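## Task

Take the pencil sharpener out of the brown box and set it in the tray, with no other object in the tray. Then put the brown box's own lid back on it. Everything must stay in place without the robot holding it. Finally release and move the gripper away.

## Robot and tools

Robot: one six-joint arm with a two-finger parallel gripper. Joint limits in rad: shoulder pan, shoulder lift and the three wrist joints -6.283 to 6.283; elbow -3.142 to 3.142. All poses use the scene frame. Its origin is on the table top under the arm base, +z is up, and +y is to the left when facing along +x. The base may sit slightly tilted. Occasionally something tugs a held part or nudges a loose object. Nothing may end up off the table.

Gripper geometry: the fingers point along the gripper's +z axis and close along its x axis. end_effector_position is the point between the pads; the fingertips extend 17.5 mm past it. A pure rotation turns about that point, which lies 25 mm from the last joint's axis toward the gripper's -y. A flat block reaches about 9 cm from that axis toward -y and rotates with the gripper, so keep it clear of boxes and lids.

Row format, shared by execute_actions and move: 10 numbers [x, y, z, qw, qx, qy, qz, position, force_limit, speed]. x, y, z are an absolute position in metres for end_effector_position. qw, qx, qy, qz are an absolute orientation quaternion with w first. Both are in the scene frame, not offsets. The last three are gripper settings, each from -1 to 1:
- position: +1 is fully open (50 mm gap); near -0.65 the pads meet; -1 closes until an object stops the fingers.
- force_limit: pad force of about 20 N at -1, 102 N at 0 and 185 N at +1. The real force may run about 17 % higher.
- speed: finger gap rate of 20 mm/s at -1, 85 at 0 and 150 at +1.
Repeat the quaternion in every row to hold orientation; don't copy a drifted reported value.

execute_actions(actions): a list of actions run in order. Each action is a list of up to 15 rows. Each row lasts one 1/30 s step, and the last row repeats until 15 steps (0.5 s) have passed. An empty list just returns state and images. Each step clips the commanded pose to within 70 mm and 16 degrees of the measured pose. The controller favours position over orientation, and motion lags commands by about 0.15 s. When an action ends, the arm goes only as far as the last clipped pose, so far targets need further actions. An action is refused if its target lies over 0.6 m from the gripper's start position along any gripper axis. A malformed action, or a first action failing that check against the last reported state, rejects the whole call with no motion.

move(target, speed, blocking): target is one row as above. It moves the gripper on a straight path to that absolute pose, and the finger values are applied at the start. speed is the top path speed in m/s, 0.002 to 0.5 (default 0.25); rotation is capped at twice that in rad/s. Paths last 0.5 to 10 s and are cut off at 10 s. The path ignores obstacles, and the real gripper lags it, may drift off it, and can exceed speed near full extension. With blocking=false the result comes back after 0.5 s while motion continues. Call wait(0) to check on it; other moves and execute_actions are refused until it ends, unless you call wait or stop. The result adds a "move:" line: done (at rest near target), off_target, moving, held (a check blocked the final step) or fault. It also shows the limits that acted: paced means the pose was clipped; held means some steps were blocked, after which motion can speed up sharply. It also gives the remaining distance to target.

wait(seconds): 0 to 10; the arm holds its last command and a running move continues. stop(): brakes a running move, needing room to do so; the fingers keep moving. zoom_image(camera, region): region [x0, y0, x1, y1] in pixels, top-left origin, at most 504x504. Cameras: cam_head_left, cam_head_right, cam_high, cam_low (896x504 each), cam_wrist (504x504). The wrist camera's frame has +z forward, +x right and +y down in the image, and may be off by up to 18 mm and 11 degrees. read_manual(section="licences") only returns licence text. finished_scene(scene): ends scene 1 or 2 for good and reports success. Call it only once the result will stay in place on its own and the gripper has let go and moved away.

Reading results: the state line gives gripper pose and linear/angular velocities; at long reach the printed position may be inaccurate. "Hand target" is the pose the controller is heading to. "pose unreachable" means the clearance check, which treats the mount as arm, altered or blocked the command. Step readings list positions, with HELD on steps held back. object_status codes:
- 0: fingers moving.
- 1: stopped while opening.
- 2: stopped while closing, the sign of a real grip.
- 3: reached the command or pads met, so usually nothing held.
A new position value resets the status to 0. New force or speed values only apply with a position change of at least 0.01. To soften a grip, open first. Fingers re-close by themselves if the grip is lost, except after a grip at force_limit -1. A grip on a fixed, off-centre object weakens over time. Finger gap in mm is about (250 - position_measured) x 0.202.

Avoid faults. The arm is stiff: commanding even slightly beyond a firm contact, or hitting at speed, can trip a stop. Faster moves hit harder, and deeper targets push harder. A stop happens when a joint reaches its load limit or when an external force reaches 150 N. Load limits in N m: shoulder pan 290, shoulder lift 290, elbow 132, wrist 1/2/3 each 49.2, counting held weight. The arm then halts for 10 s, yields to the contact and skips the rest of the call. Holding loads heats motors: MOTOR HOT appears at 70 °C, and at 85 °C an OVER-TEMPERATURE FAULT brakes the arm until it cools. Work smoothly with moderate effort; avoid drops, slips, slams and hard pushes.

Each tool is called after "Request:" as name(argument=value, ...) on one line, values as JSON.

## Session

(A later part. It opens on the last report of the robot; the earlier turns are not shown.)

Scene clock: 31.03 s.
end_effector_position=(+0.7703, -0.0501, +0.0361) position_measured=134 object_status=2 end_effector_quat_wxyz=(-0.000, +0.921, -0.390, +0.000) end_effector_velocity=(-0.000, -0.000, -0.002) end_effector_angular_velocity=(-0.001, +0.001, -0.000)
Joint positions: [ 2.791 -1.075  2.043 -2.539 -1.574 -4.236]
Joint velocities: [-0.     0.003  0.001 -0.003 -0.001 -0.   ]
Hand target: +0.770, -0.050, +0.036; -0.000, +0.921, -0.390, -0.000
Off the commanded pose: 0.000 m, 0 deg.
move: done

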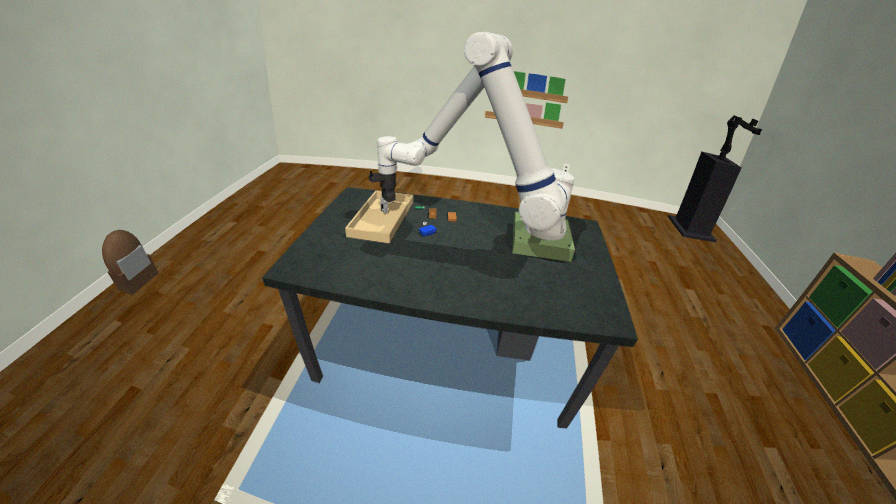

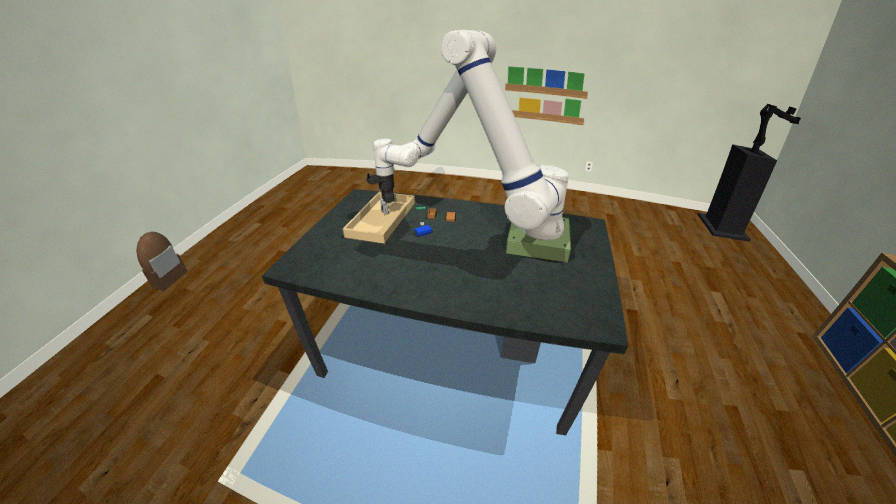

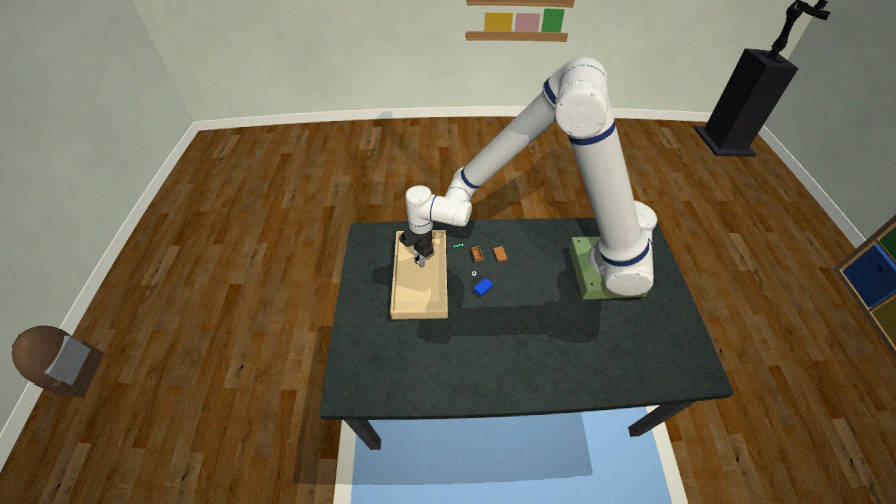

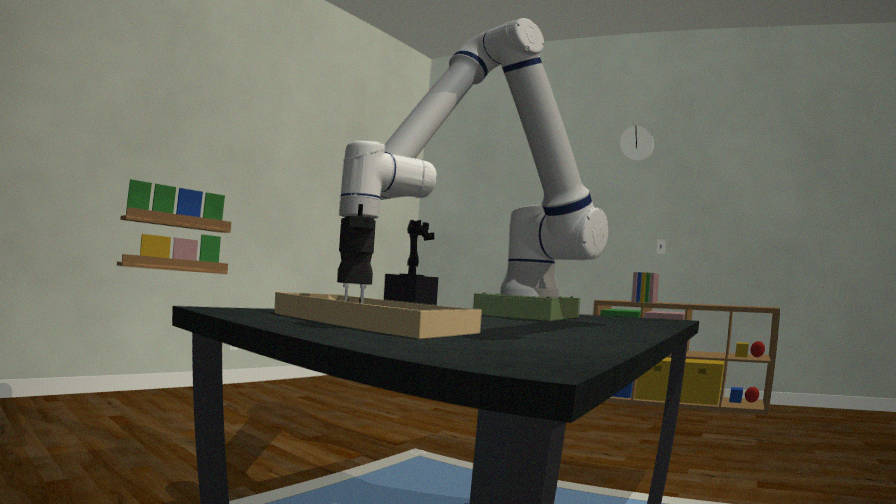

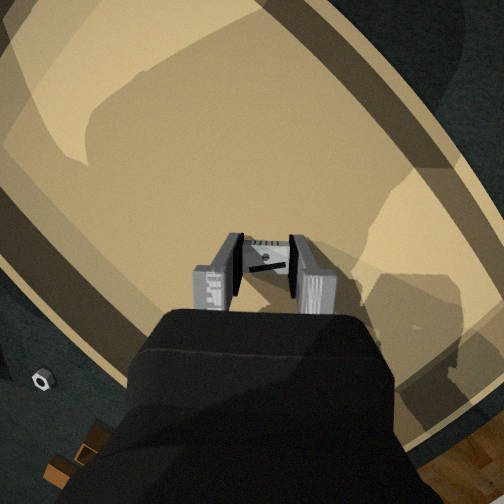

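Request:
move(target=[0.77,-0.05,0.036,0,0.92,-0.39,0,1,-0.6,0])

Request:
move(target=[0.77,-0.05,0.1,0,0.97,-0.24,0,1,-0.6,0])

Request:
move(target=[0.537,-0.094,0.07,0,0.995,0.1,0,1,-0.8,0])

Request:
move(target=[0.537,-0.094,0.03,0,0.995,0.1,0,1,-0.8,0], speed=0.1)

Request:
execute_actions(actions=[[[0.537,-0.094,0.03,0,0.995,0.1,0,-1,-1,-0.5]],[[0.537,-0.094,0.03,0,0.995,0.1,0,-1,-1,-0.5]],[[0.537,-0.094,0.03,0,0.995,0.1,0,1,-1,-0.5]],[[0.537,-0.094,0.06,0,0.995,0.1,0,1,-1,-0.5]]])

Request:
move(target=[0.44,-0.094,0.06,0,0.995,0.1,0,1,-0.8,0])

Request:
move(target=[0.44,-0.094,0.021,0,0.995,0.1,0,1,-0.8,0], speed=0.06)

Request:
move(target=[0.44,-0.094,0.021,0,0.995,0.1,0,-1,-0.8,-0.5])

Scene clock: 34.57 s.
end_effector_position=(+0.7700, -0.0500, +0.0360) position_measured=3 object_status=3 end_effector_quat_wxyz=(+0.000, +0.921, -0.390, -0.000) end_effector_velocity=(+0.000, +0.001, +0.000) end_effector_angular_velocity=(+0.000, -0.001, +0.001)
Joint positions: [ 2.791 -1.075  2.044 -2.54  -1.574 -4.236]
Joint velocities: [ 0.001 -0.    -0.     0.     0.001  0.   ]
Hand target: +0.770, -0.050, +0.036; -0.000, +0.921, -0.390, -0.000
Off the commanded pose: 0.000 m, 0 deg.
move: done

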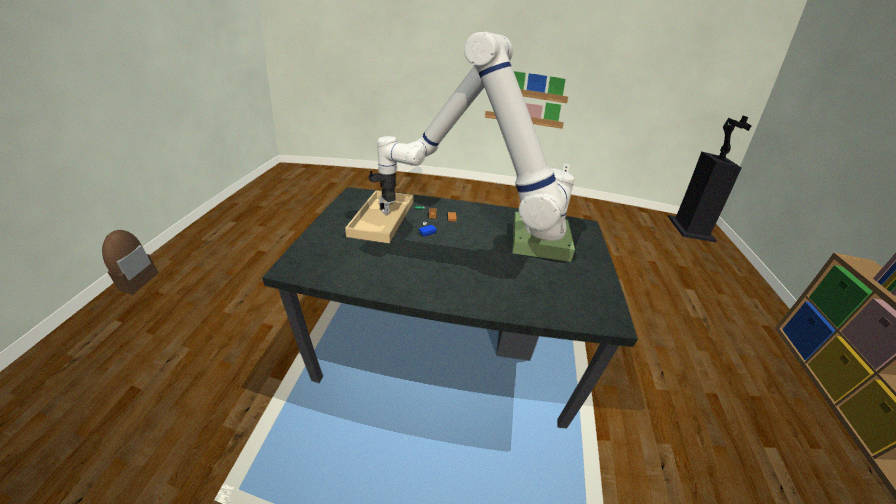

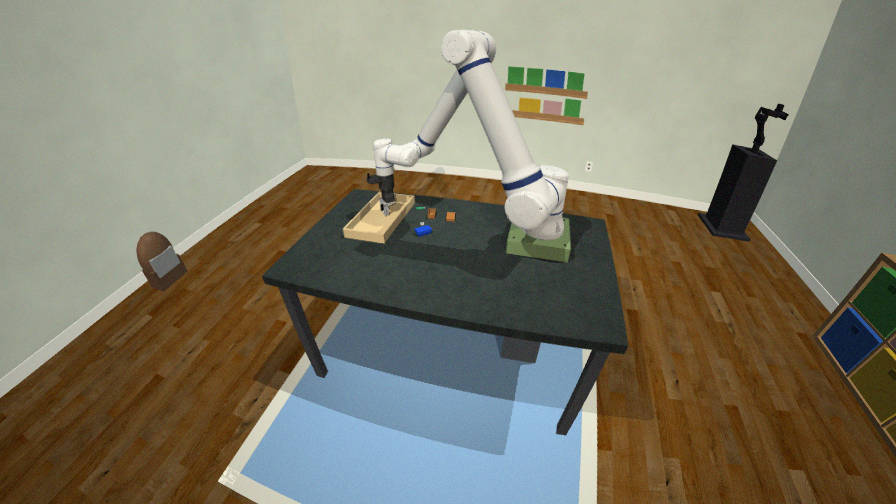

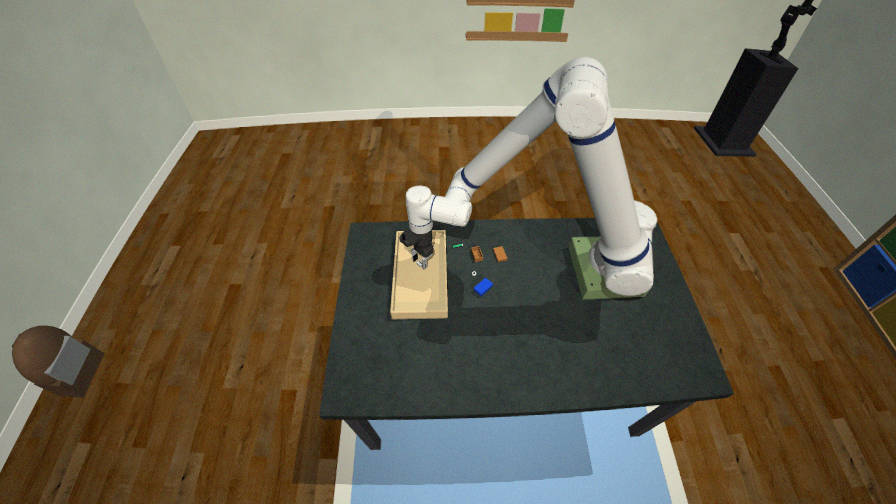

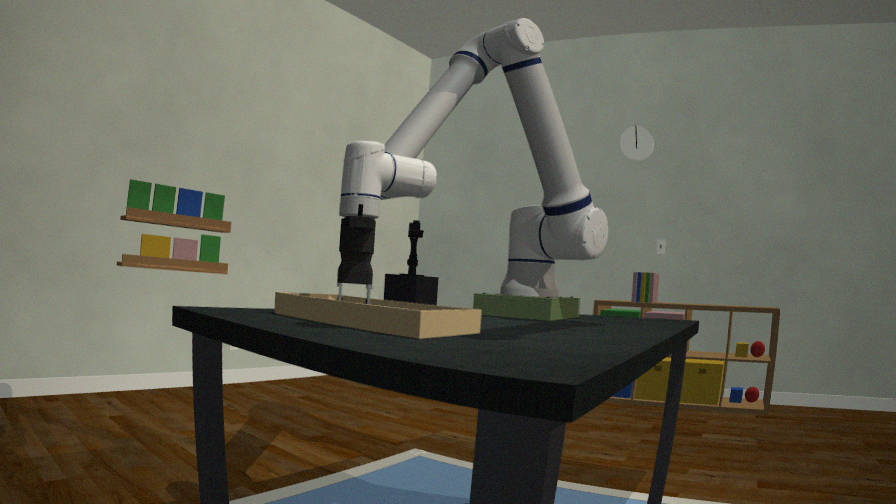

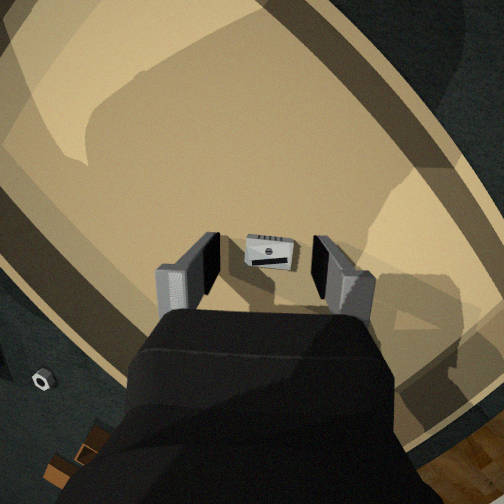

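Scene clock: 35.67 s.
end_effector_position=(+0.7697, -0.0499, +0.0999) position_measured=3 object_status=3 end_effector_quat_wxyz=(+0.000, +0.971, -0.241, +0.000) end_effector_velocity=(+0.001, -0.000, +0.002) end_effector_angular_velocity=(+0.000, -0.001, +0.008)
Joint positions: [ 2.788 -1.159  2.01  -2.422 -1.574 -4.555]
Joint velocities: [-0.    -0.002 -0.002  0.004  0.001 -0.009]
Hand target: +0.770, -0.050, +0.100; +0.000, +0.971, -0.240, +0.000
Off the commanded pose: 0.000 m, 0 deg.
move: done

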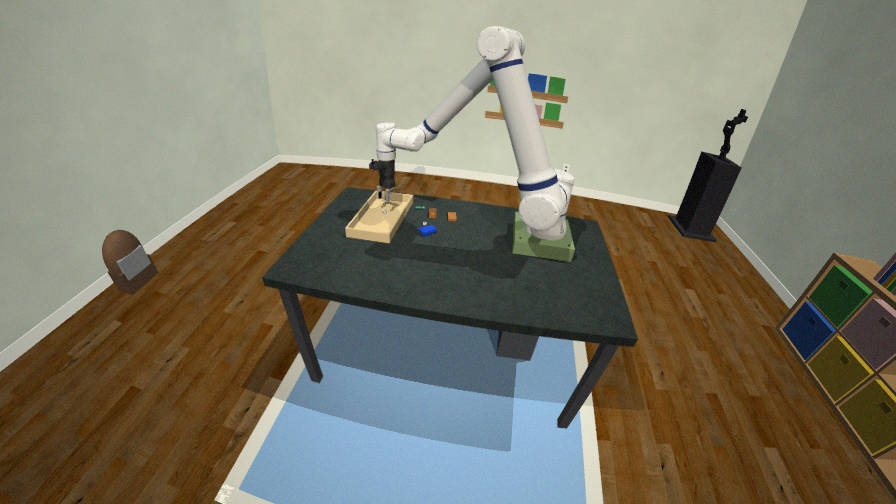

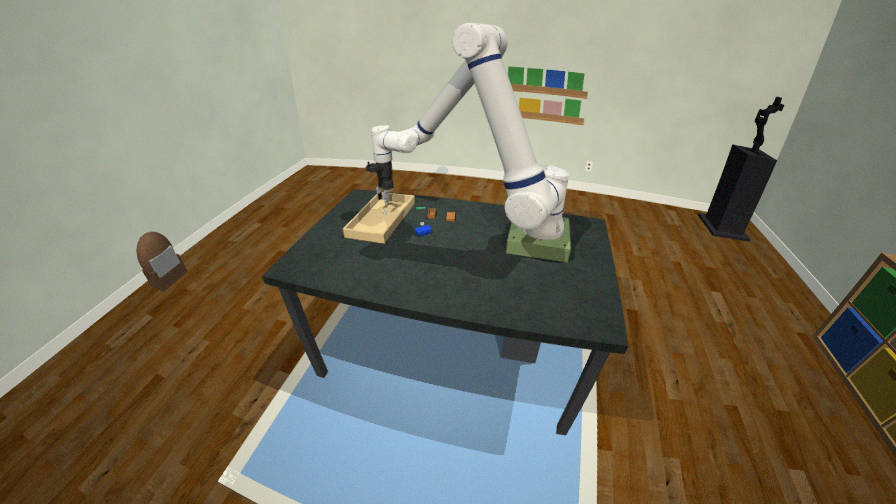

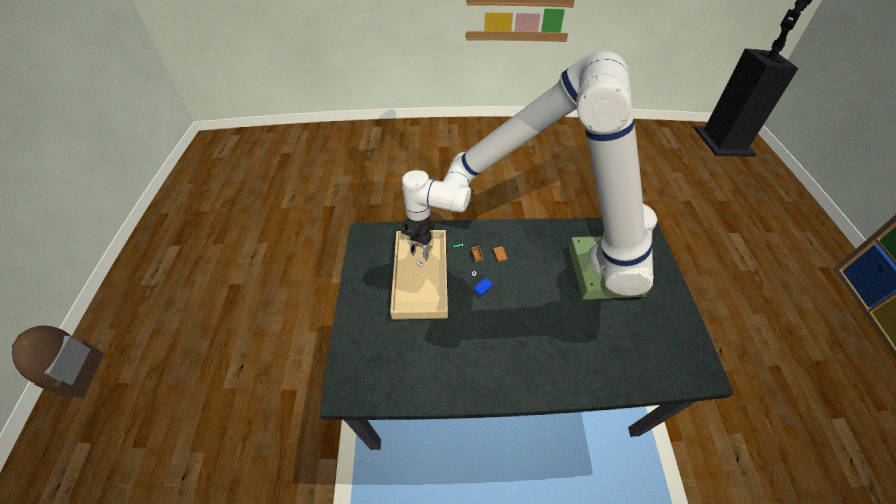

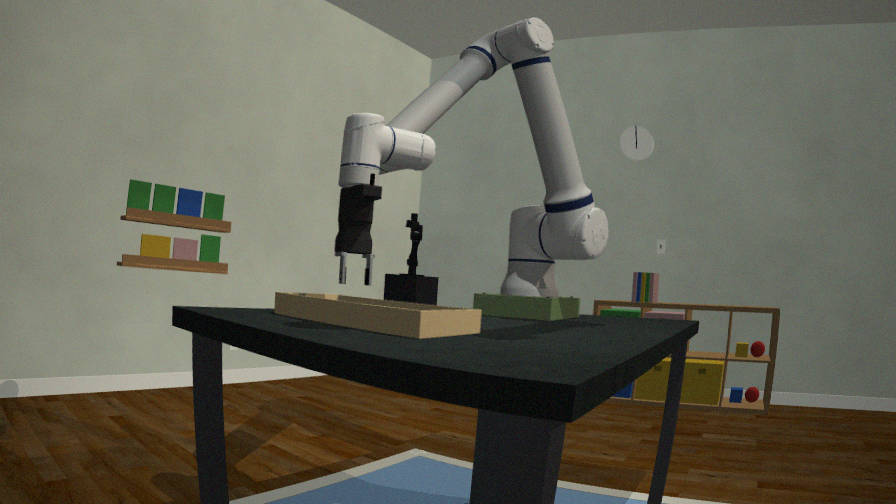

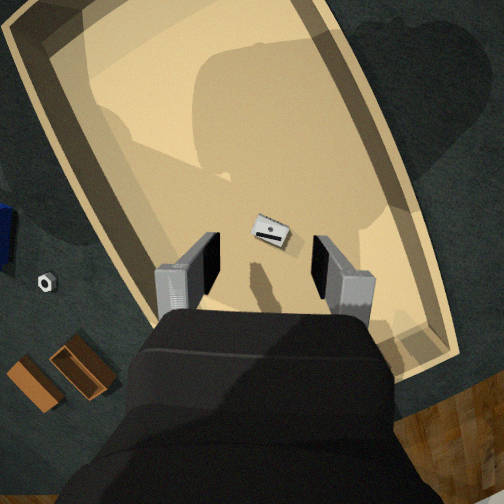

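Scene clock: 37.57 s.
end_effector_position=(+0.5370, -0.0938, +0.0690) position_measured=3 object_status=3 end_effector_quat_wxyz=(+0.001, +0.995, +0.100, -0.000) end_effector_velocity=(-0.002, -0.000, -0.000) end_effector_angular_velocity=(+0.001, -0.001, +0.004)
Joint positions: [ 2.578 -1.361  2.42  -2.631 -1.575 -5.451]
Joint velocities: [-0.002 -0.002  0.003 -0.001  0.001 -0.006]
Hand target: +0.537, -0.094, +0.069; +0.001, +0.995, +0.100, -0.000
Off the commanded pose: 0.001 m, 0 deg.
move: done

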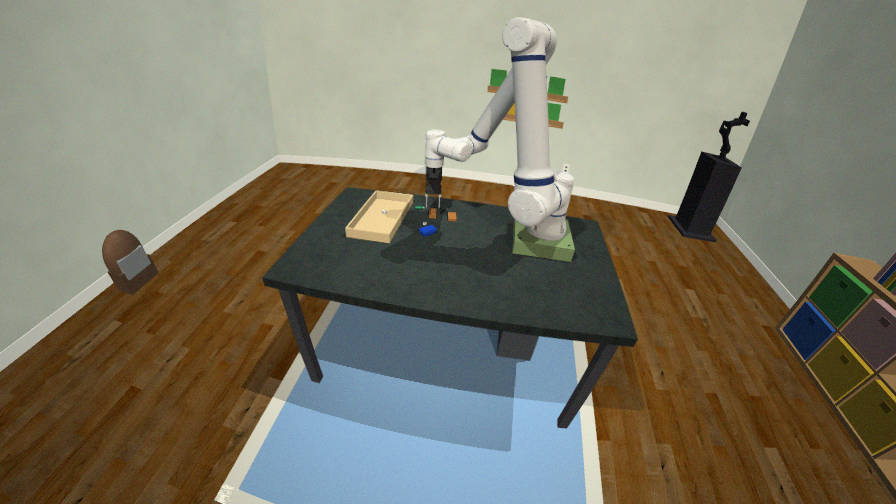

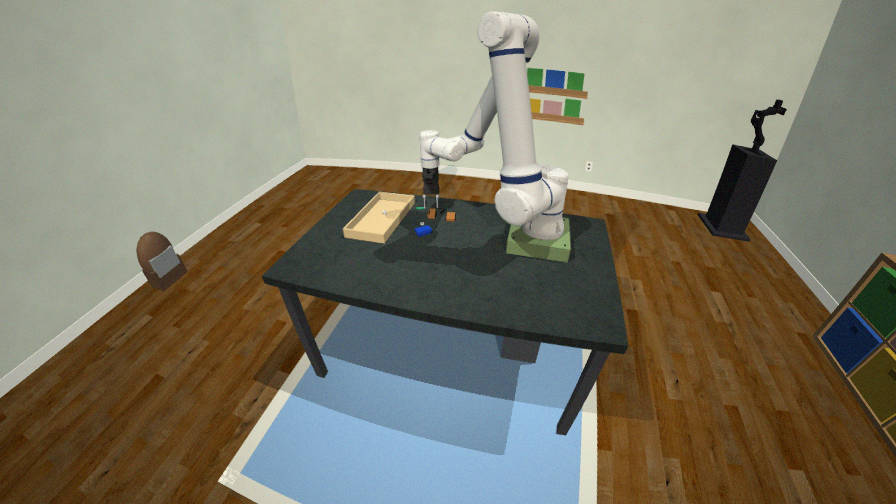

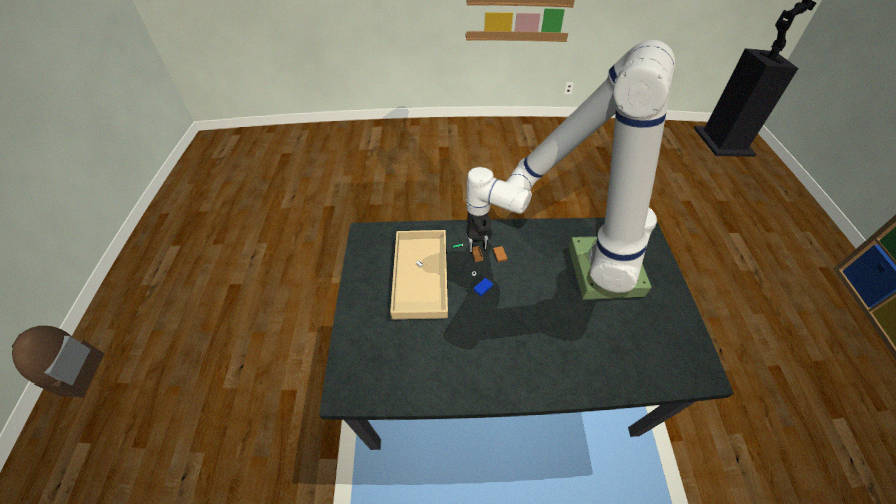

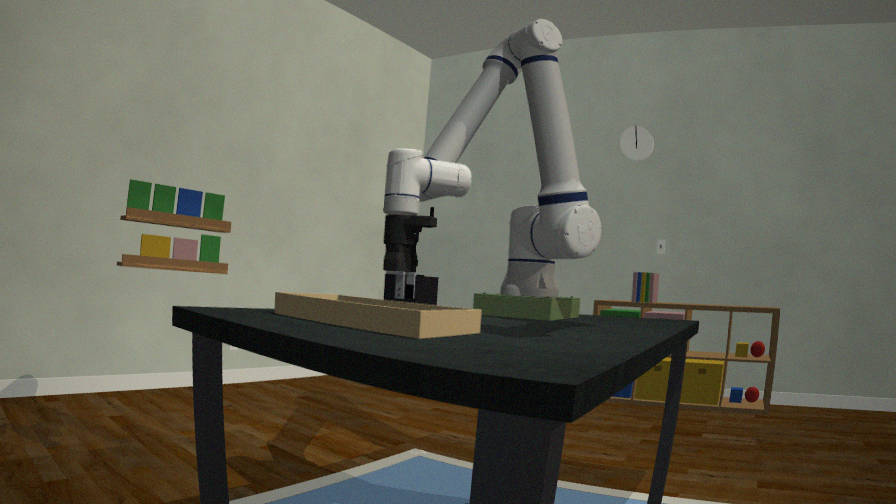

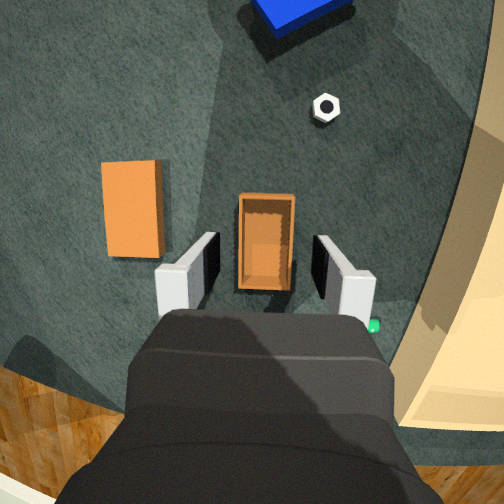

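Scene clock: 38.43 s.
end_effector_position=(+0.5371, -0.0941, +0.0301) position_measured=3 object_status=3 end_effector_quat_wxyz=(+0.000, +0.995, +0.100, +0.000) end_effector_velocity=(+0.001, -0.000, -0.001) end_effector_angular_velocity=(-0.001, -0.001, +0.000)
Joint positions: [ 2.577 -1.275  2.434 -2.732 -1.574 -5.452]
Joint velocities: [ 0.     0.003 -0.    -0.005  0.    -0.   ]
Hand target: +0.537, -0.094, +0.030; +0.000, +0.995, +0.100, -0.000
Off the commanded pose: 0.000 m, 0 deg.
move: done

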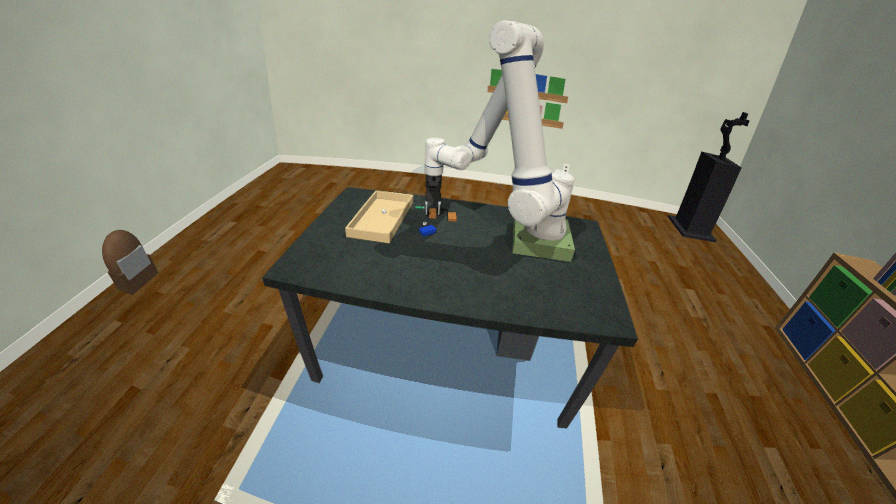

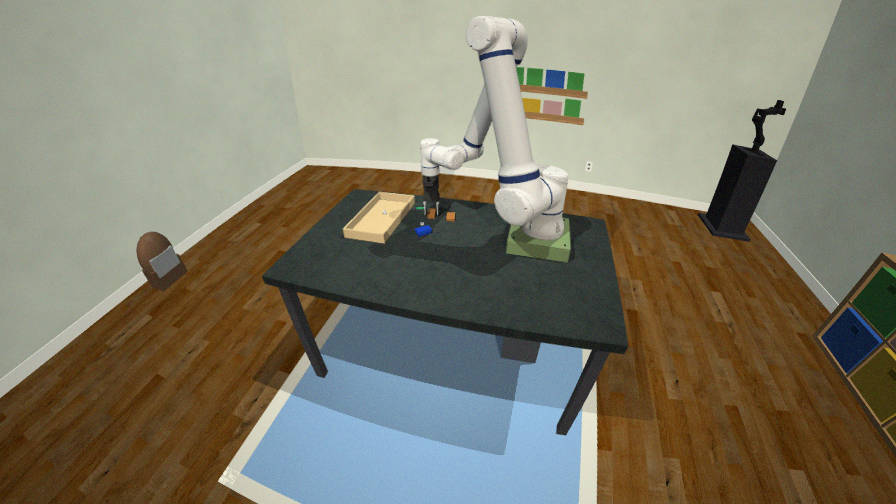

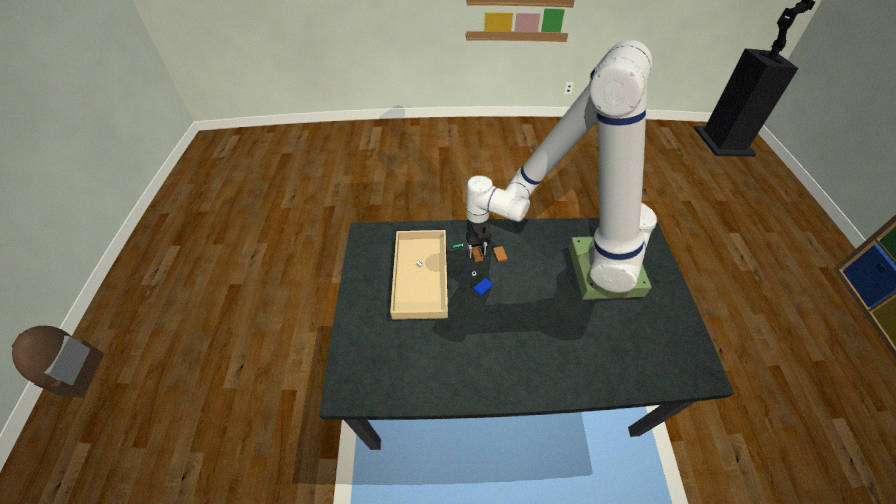

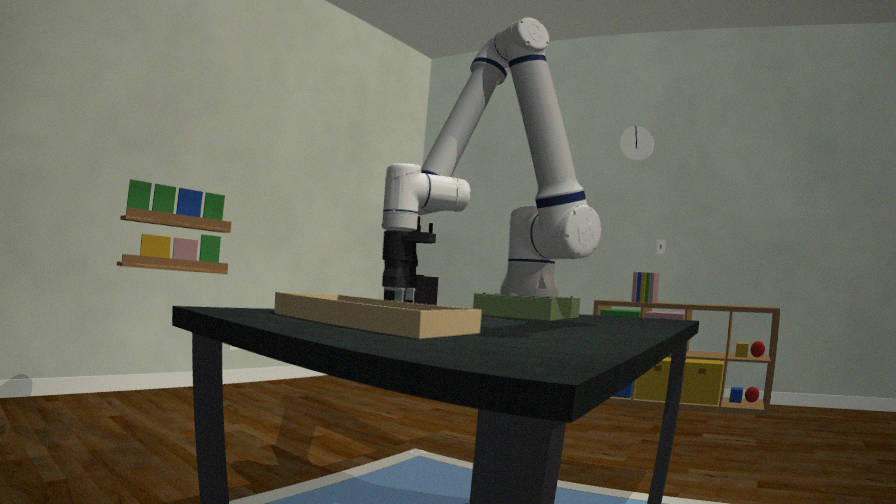

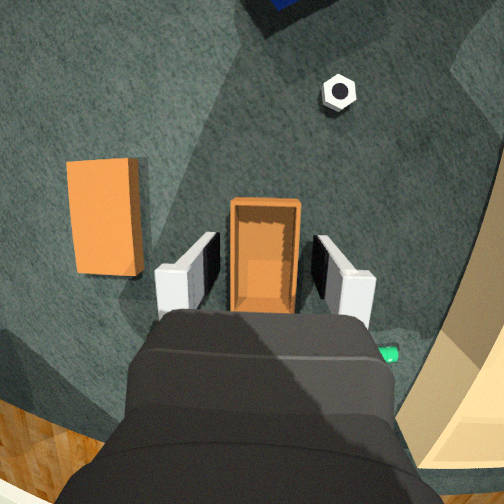

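Scene clock: 40.43 s.
end_effector_position=(+0.5369, -0.0939, +0.0599) position_measured=3 object_status=3 end_effector_quat_wxyz=(-0.000, +0.995, +0.100, +0.000) end_effector_velocity=(-0.000, -0.000, +0.002) end_effector_angular_velocity=(-0.000, -0.000, -0.000)
Joint positions: [ 2.577 -1.342  2.424 -2.655 -1.573 -5.452]
Joint velocities: [-0.    -0.005 -0.001  0.005  0.    -0.   ]
Hand target: +0.537, -0.094, +0.060; +0.000, +0.995, +0.100, +0.000
Off the commanded pose: 0.000 m, 0 deg.
Step readings (end_effector_position; steps 1 to 15: 1st action; 16 to 30: 2nd action; 31 to 45: 3rd action; 46 to 60: 4th action):
0: (+0.5371, -0.0941, +0.0301)
1: (+0.5371, -0.0941, +0.0300)
2: (+0.5371, -0.0941, +0.0300)
4: (+0.5370, -0.0940, +0.0300)
8: (+0.5370, -0.0940, +0.0299)
15: (+0.5370, -0.0940, +0.0299)
16: (+0.5370, -0.0940, +0.0299)
17: (+0.5370, -0.0940, +0.0299)
19: (+0.5370, -0.0940, +0.0299)
23: (+0.5370, -0.0940, +0.0300)
30: (+0.5370, -0.0940, +0.0300)
31: (+0.5370, -0.0940, +0.0300)
32: (+0.5370, -0.0940, +0.0300)
34: (+0.5370, -0.0940, +0.0300)
38: (+0.5370, -0.0940, +0.0300)
45: (+0.5370, -0.0940, +0.0300)
46: (+0.5370, -0.0940, +0.0306)
47: (+0.5362, -0.0936, +0.0372)
49: (+0.5374, -0.0942, +0.0495)
53: (+0.5370, -0.0940, +0.0576)
60: end_effector_position above

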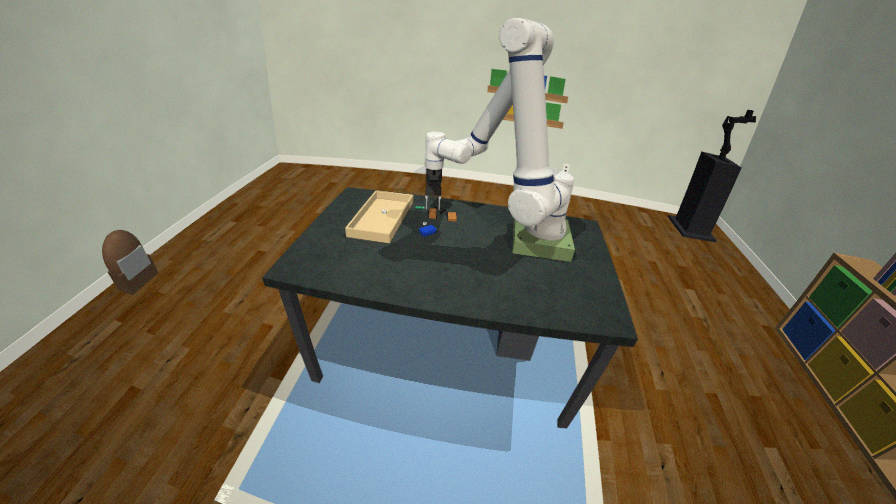

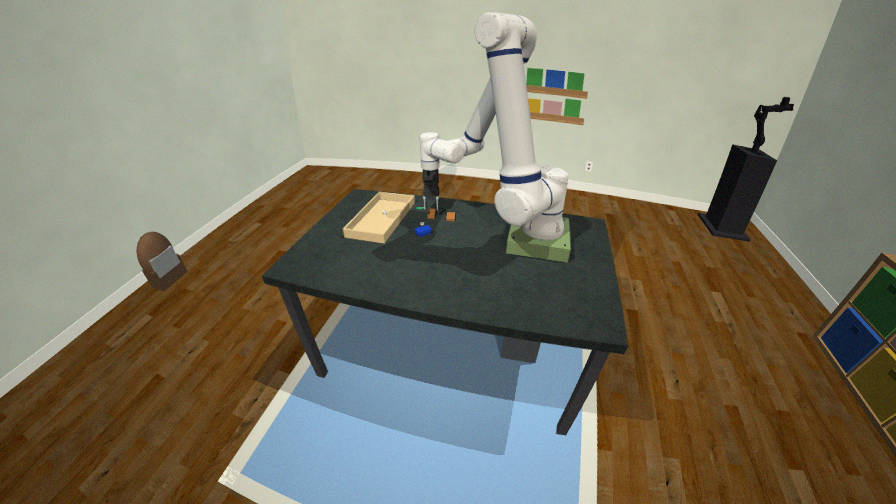

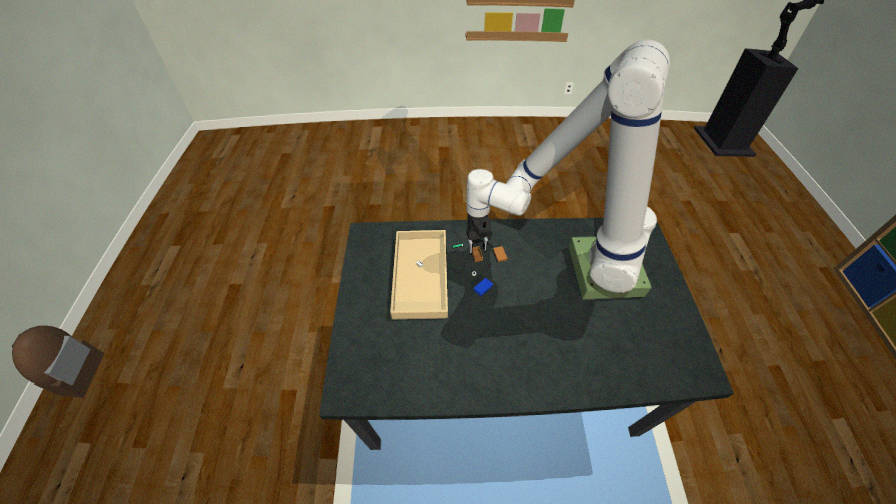

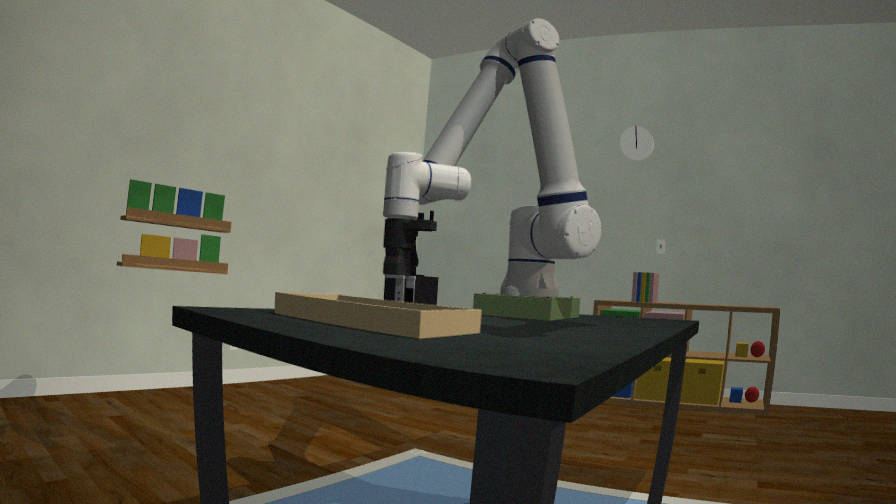

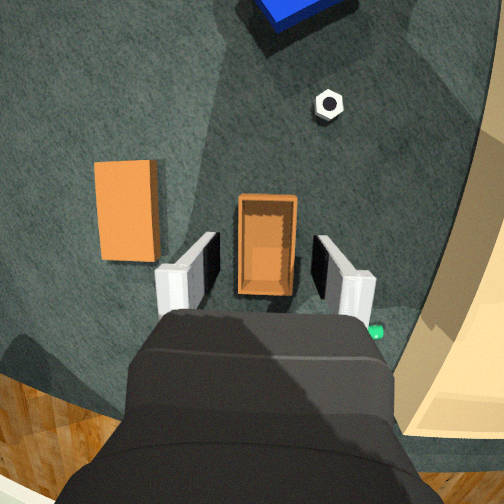

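Scene clock: 41.37 s.
end_effector_position=(+0.4400, -0.0940, +0.0596) position_measured=3 object_status=3 end_effector_quat_wxyz=(+0.000, +0.995, +0.100, -0.000) end_effector_velocity=(-0.002, +0.000, +0.000) end_effector_angular_velocity=(+0.002, +0.001, -0.000)
Joint positions: [ 2.463 -1.465  2.598 -2.706 -1.574 -5.566]
Joint velocities: [-0.003 -0.003  0.003  0.001  0.001 -0.003]
Hand target: +0.440, -0.094, +0.060; +0.000, +0.995, +0.100, -0.000
Off the commanded pose: 0.000 m, 0 deg.
move: done

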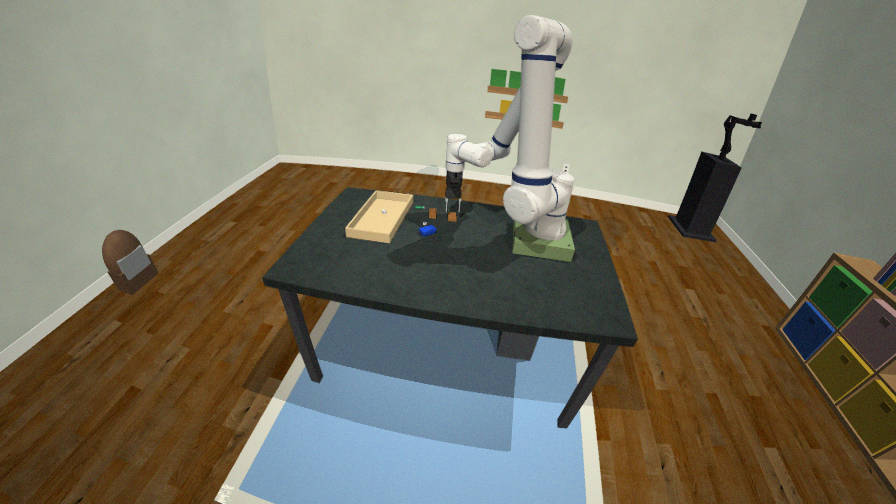

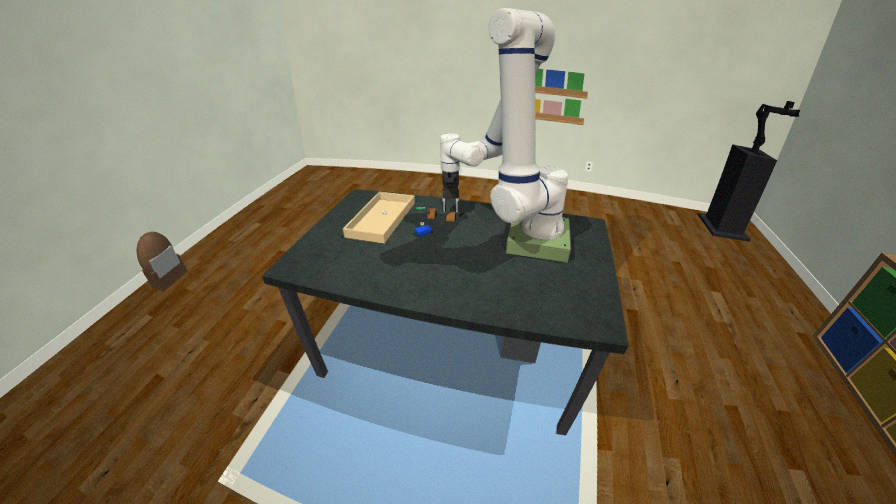

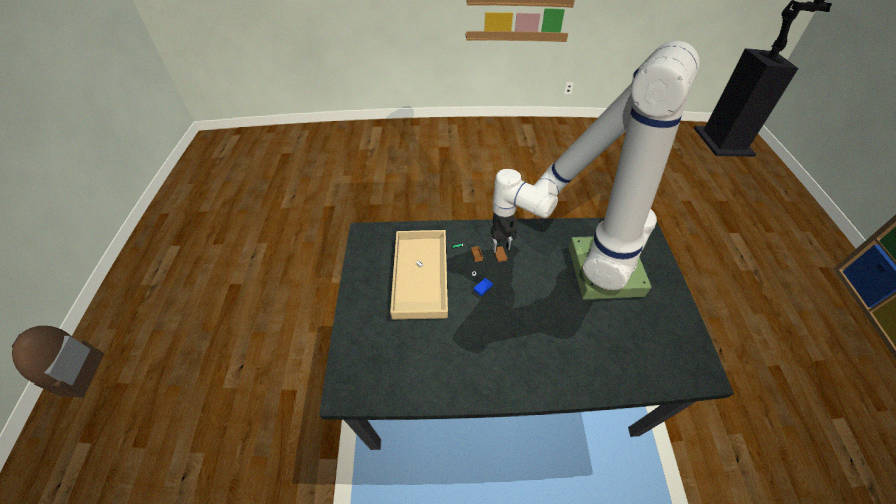

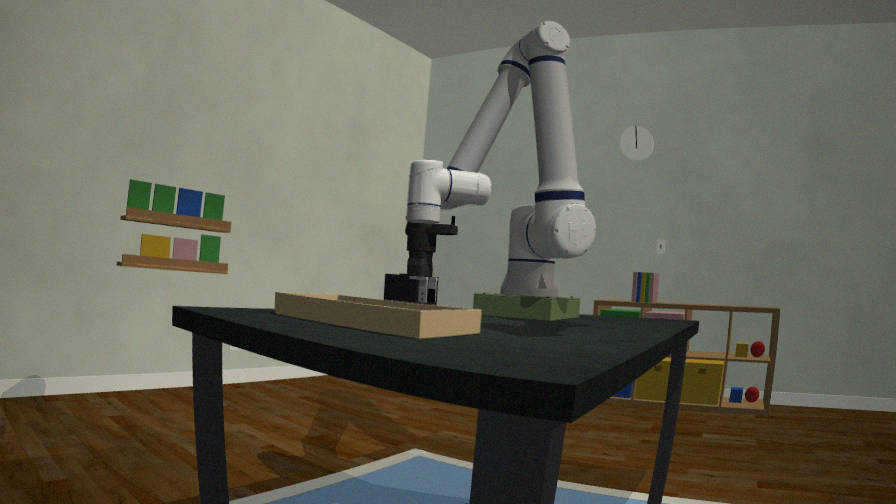

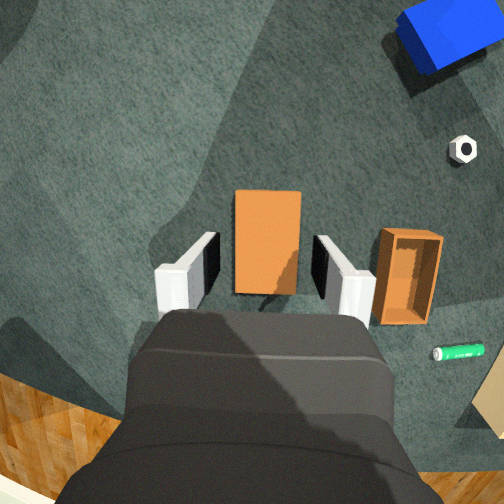

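Scene clock: 42.40 s.
end_effector_position=(+0.4401, -0.0941, +0.0210) position_measured=3 object_status=3 end_effector_quat_wxyz=(+0.000, +0.995, +0.100, -0.000) end_effector_velocity=(+0.000, -0.000, -0.002) end_effector_angular_velocity=(+0.000, -0.001, -0.001)
Joint positions: [ 2.462 -1.35   2.614 -2.836 -1.573 -5.567]
Joint velocities: [-0.001  0.005  0.001 -0.007  0.001 -0.   ]
Hand target: +0.440, -0.094, +0.021; +0.000, +0.995, +0.100, -0.000
Off the commanded pose: 0.000 m, 0 deg.
move: done

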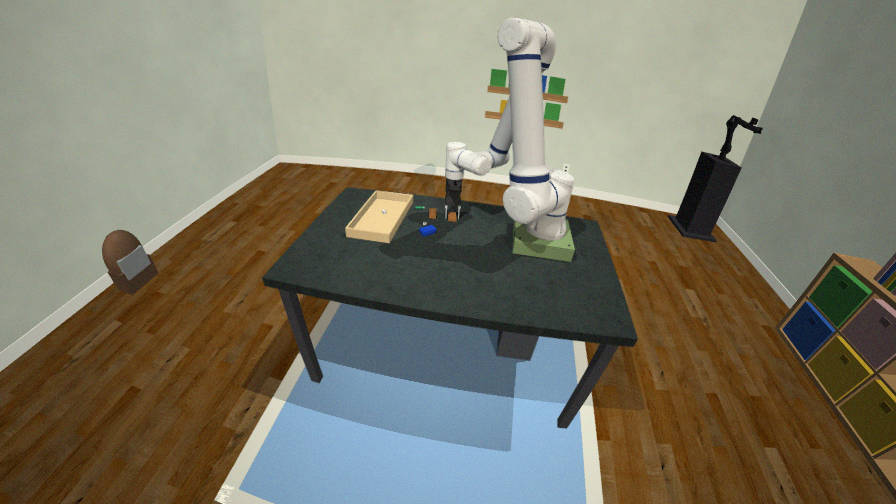

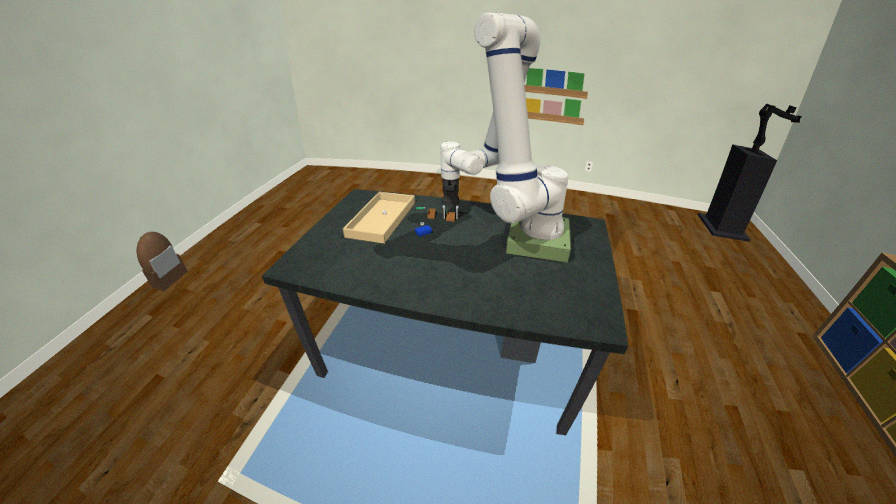

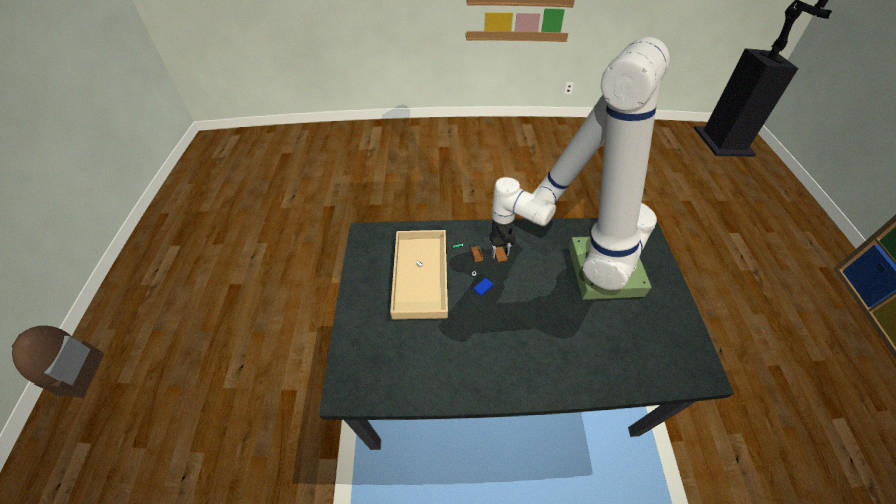

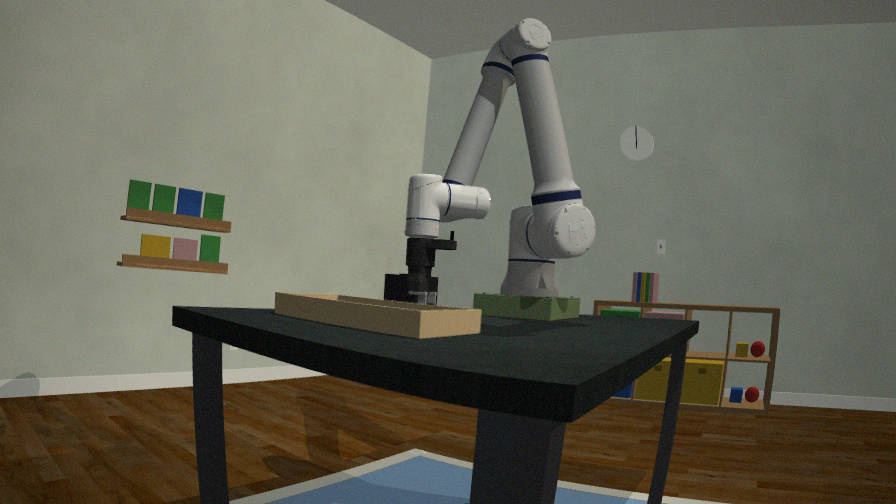

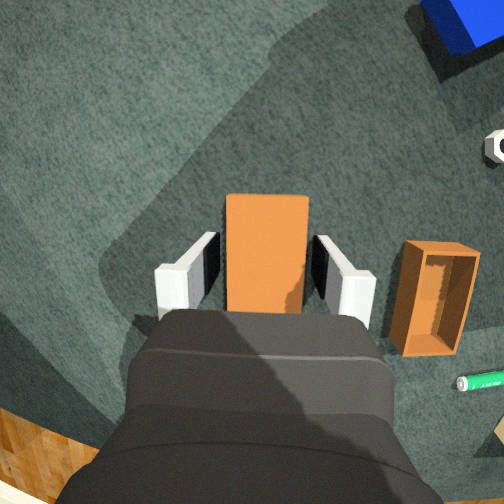

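Scene clock: 43.10 s.
end_effector_position=(+0.4400, -0.0940, +0.0210) position_measured=57 object_status=2 end_effector_quat_wxyz=(-0.000, +0.995, +0.100, -0.000) end_effector_velocity=(+0.000, +0.000, +0.000) end_effector_angular_velocity=(-0.001, -0.000, +0.000)
Joint positions: [ 2.462 -1.35   2.615 -2.837 -1.573 -5.567]
Joint velocities: [ 0.    -0.     0.    -0.001 -0.    -0.   ]
Hand target: +0.440, -0.094, +0.021; -0.000, +0.995, +0.100, -0.000
Off the commanded pose: 0.000 m, 0 deg.
move: done

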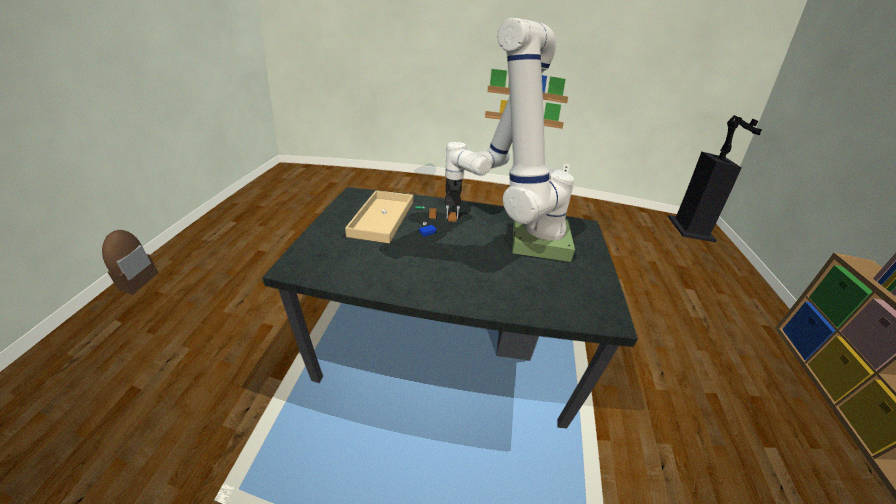

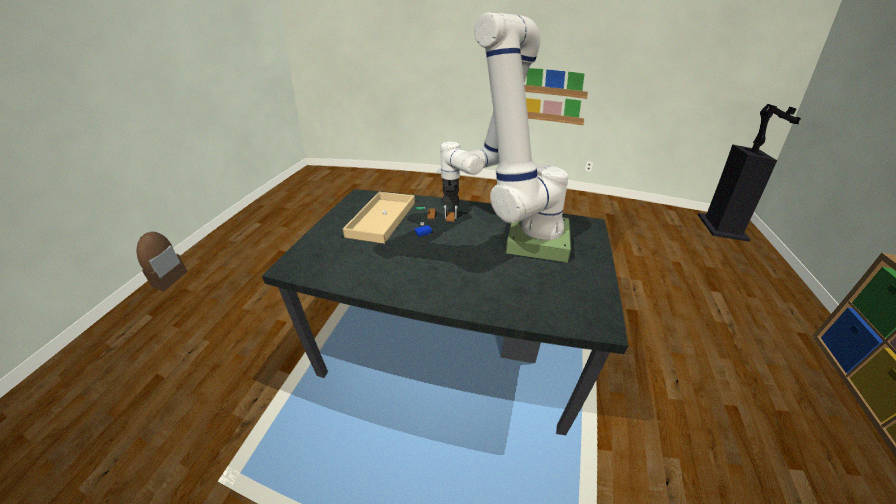

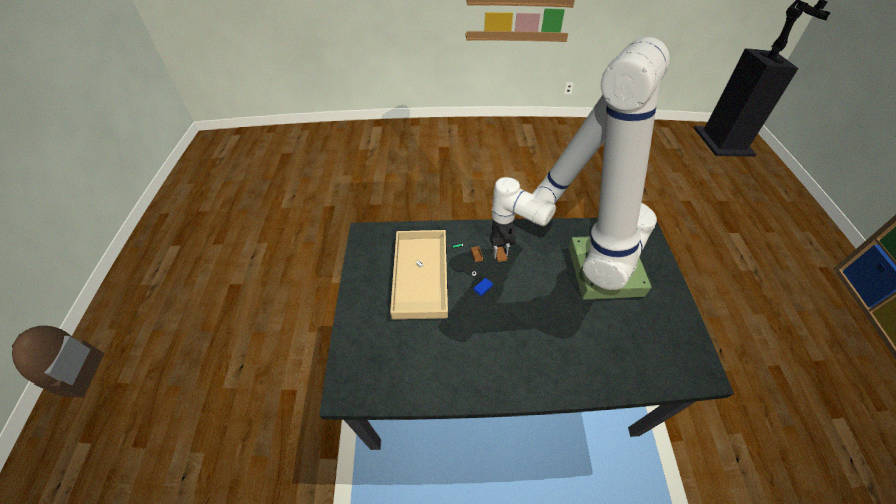

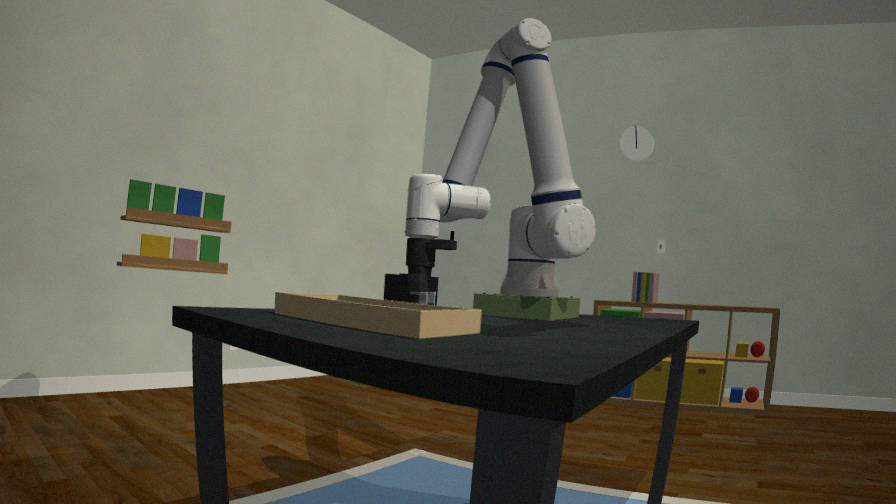

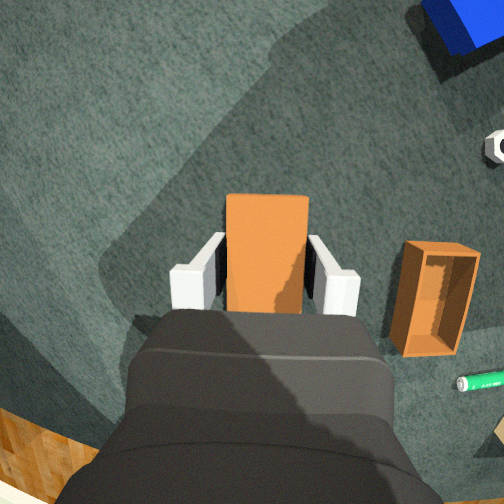

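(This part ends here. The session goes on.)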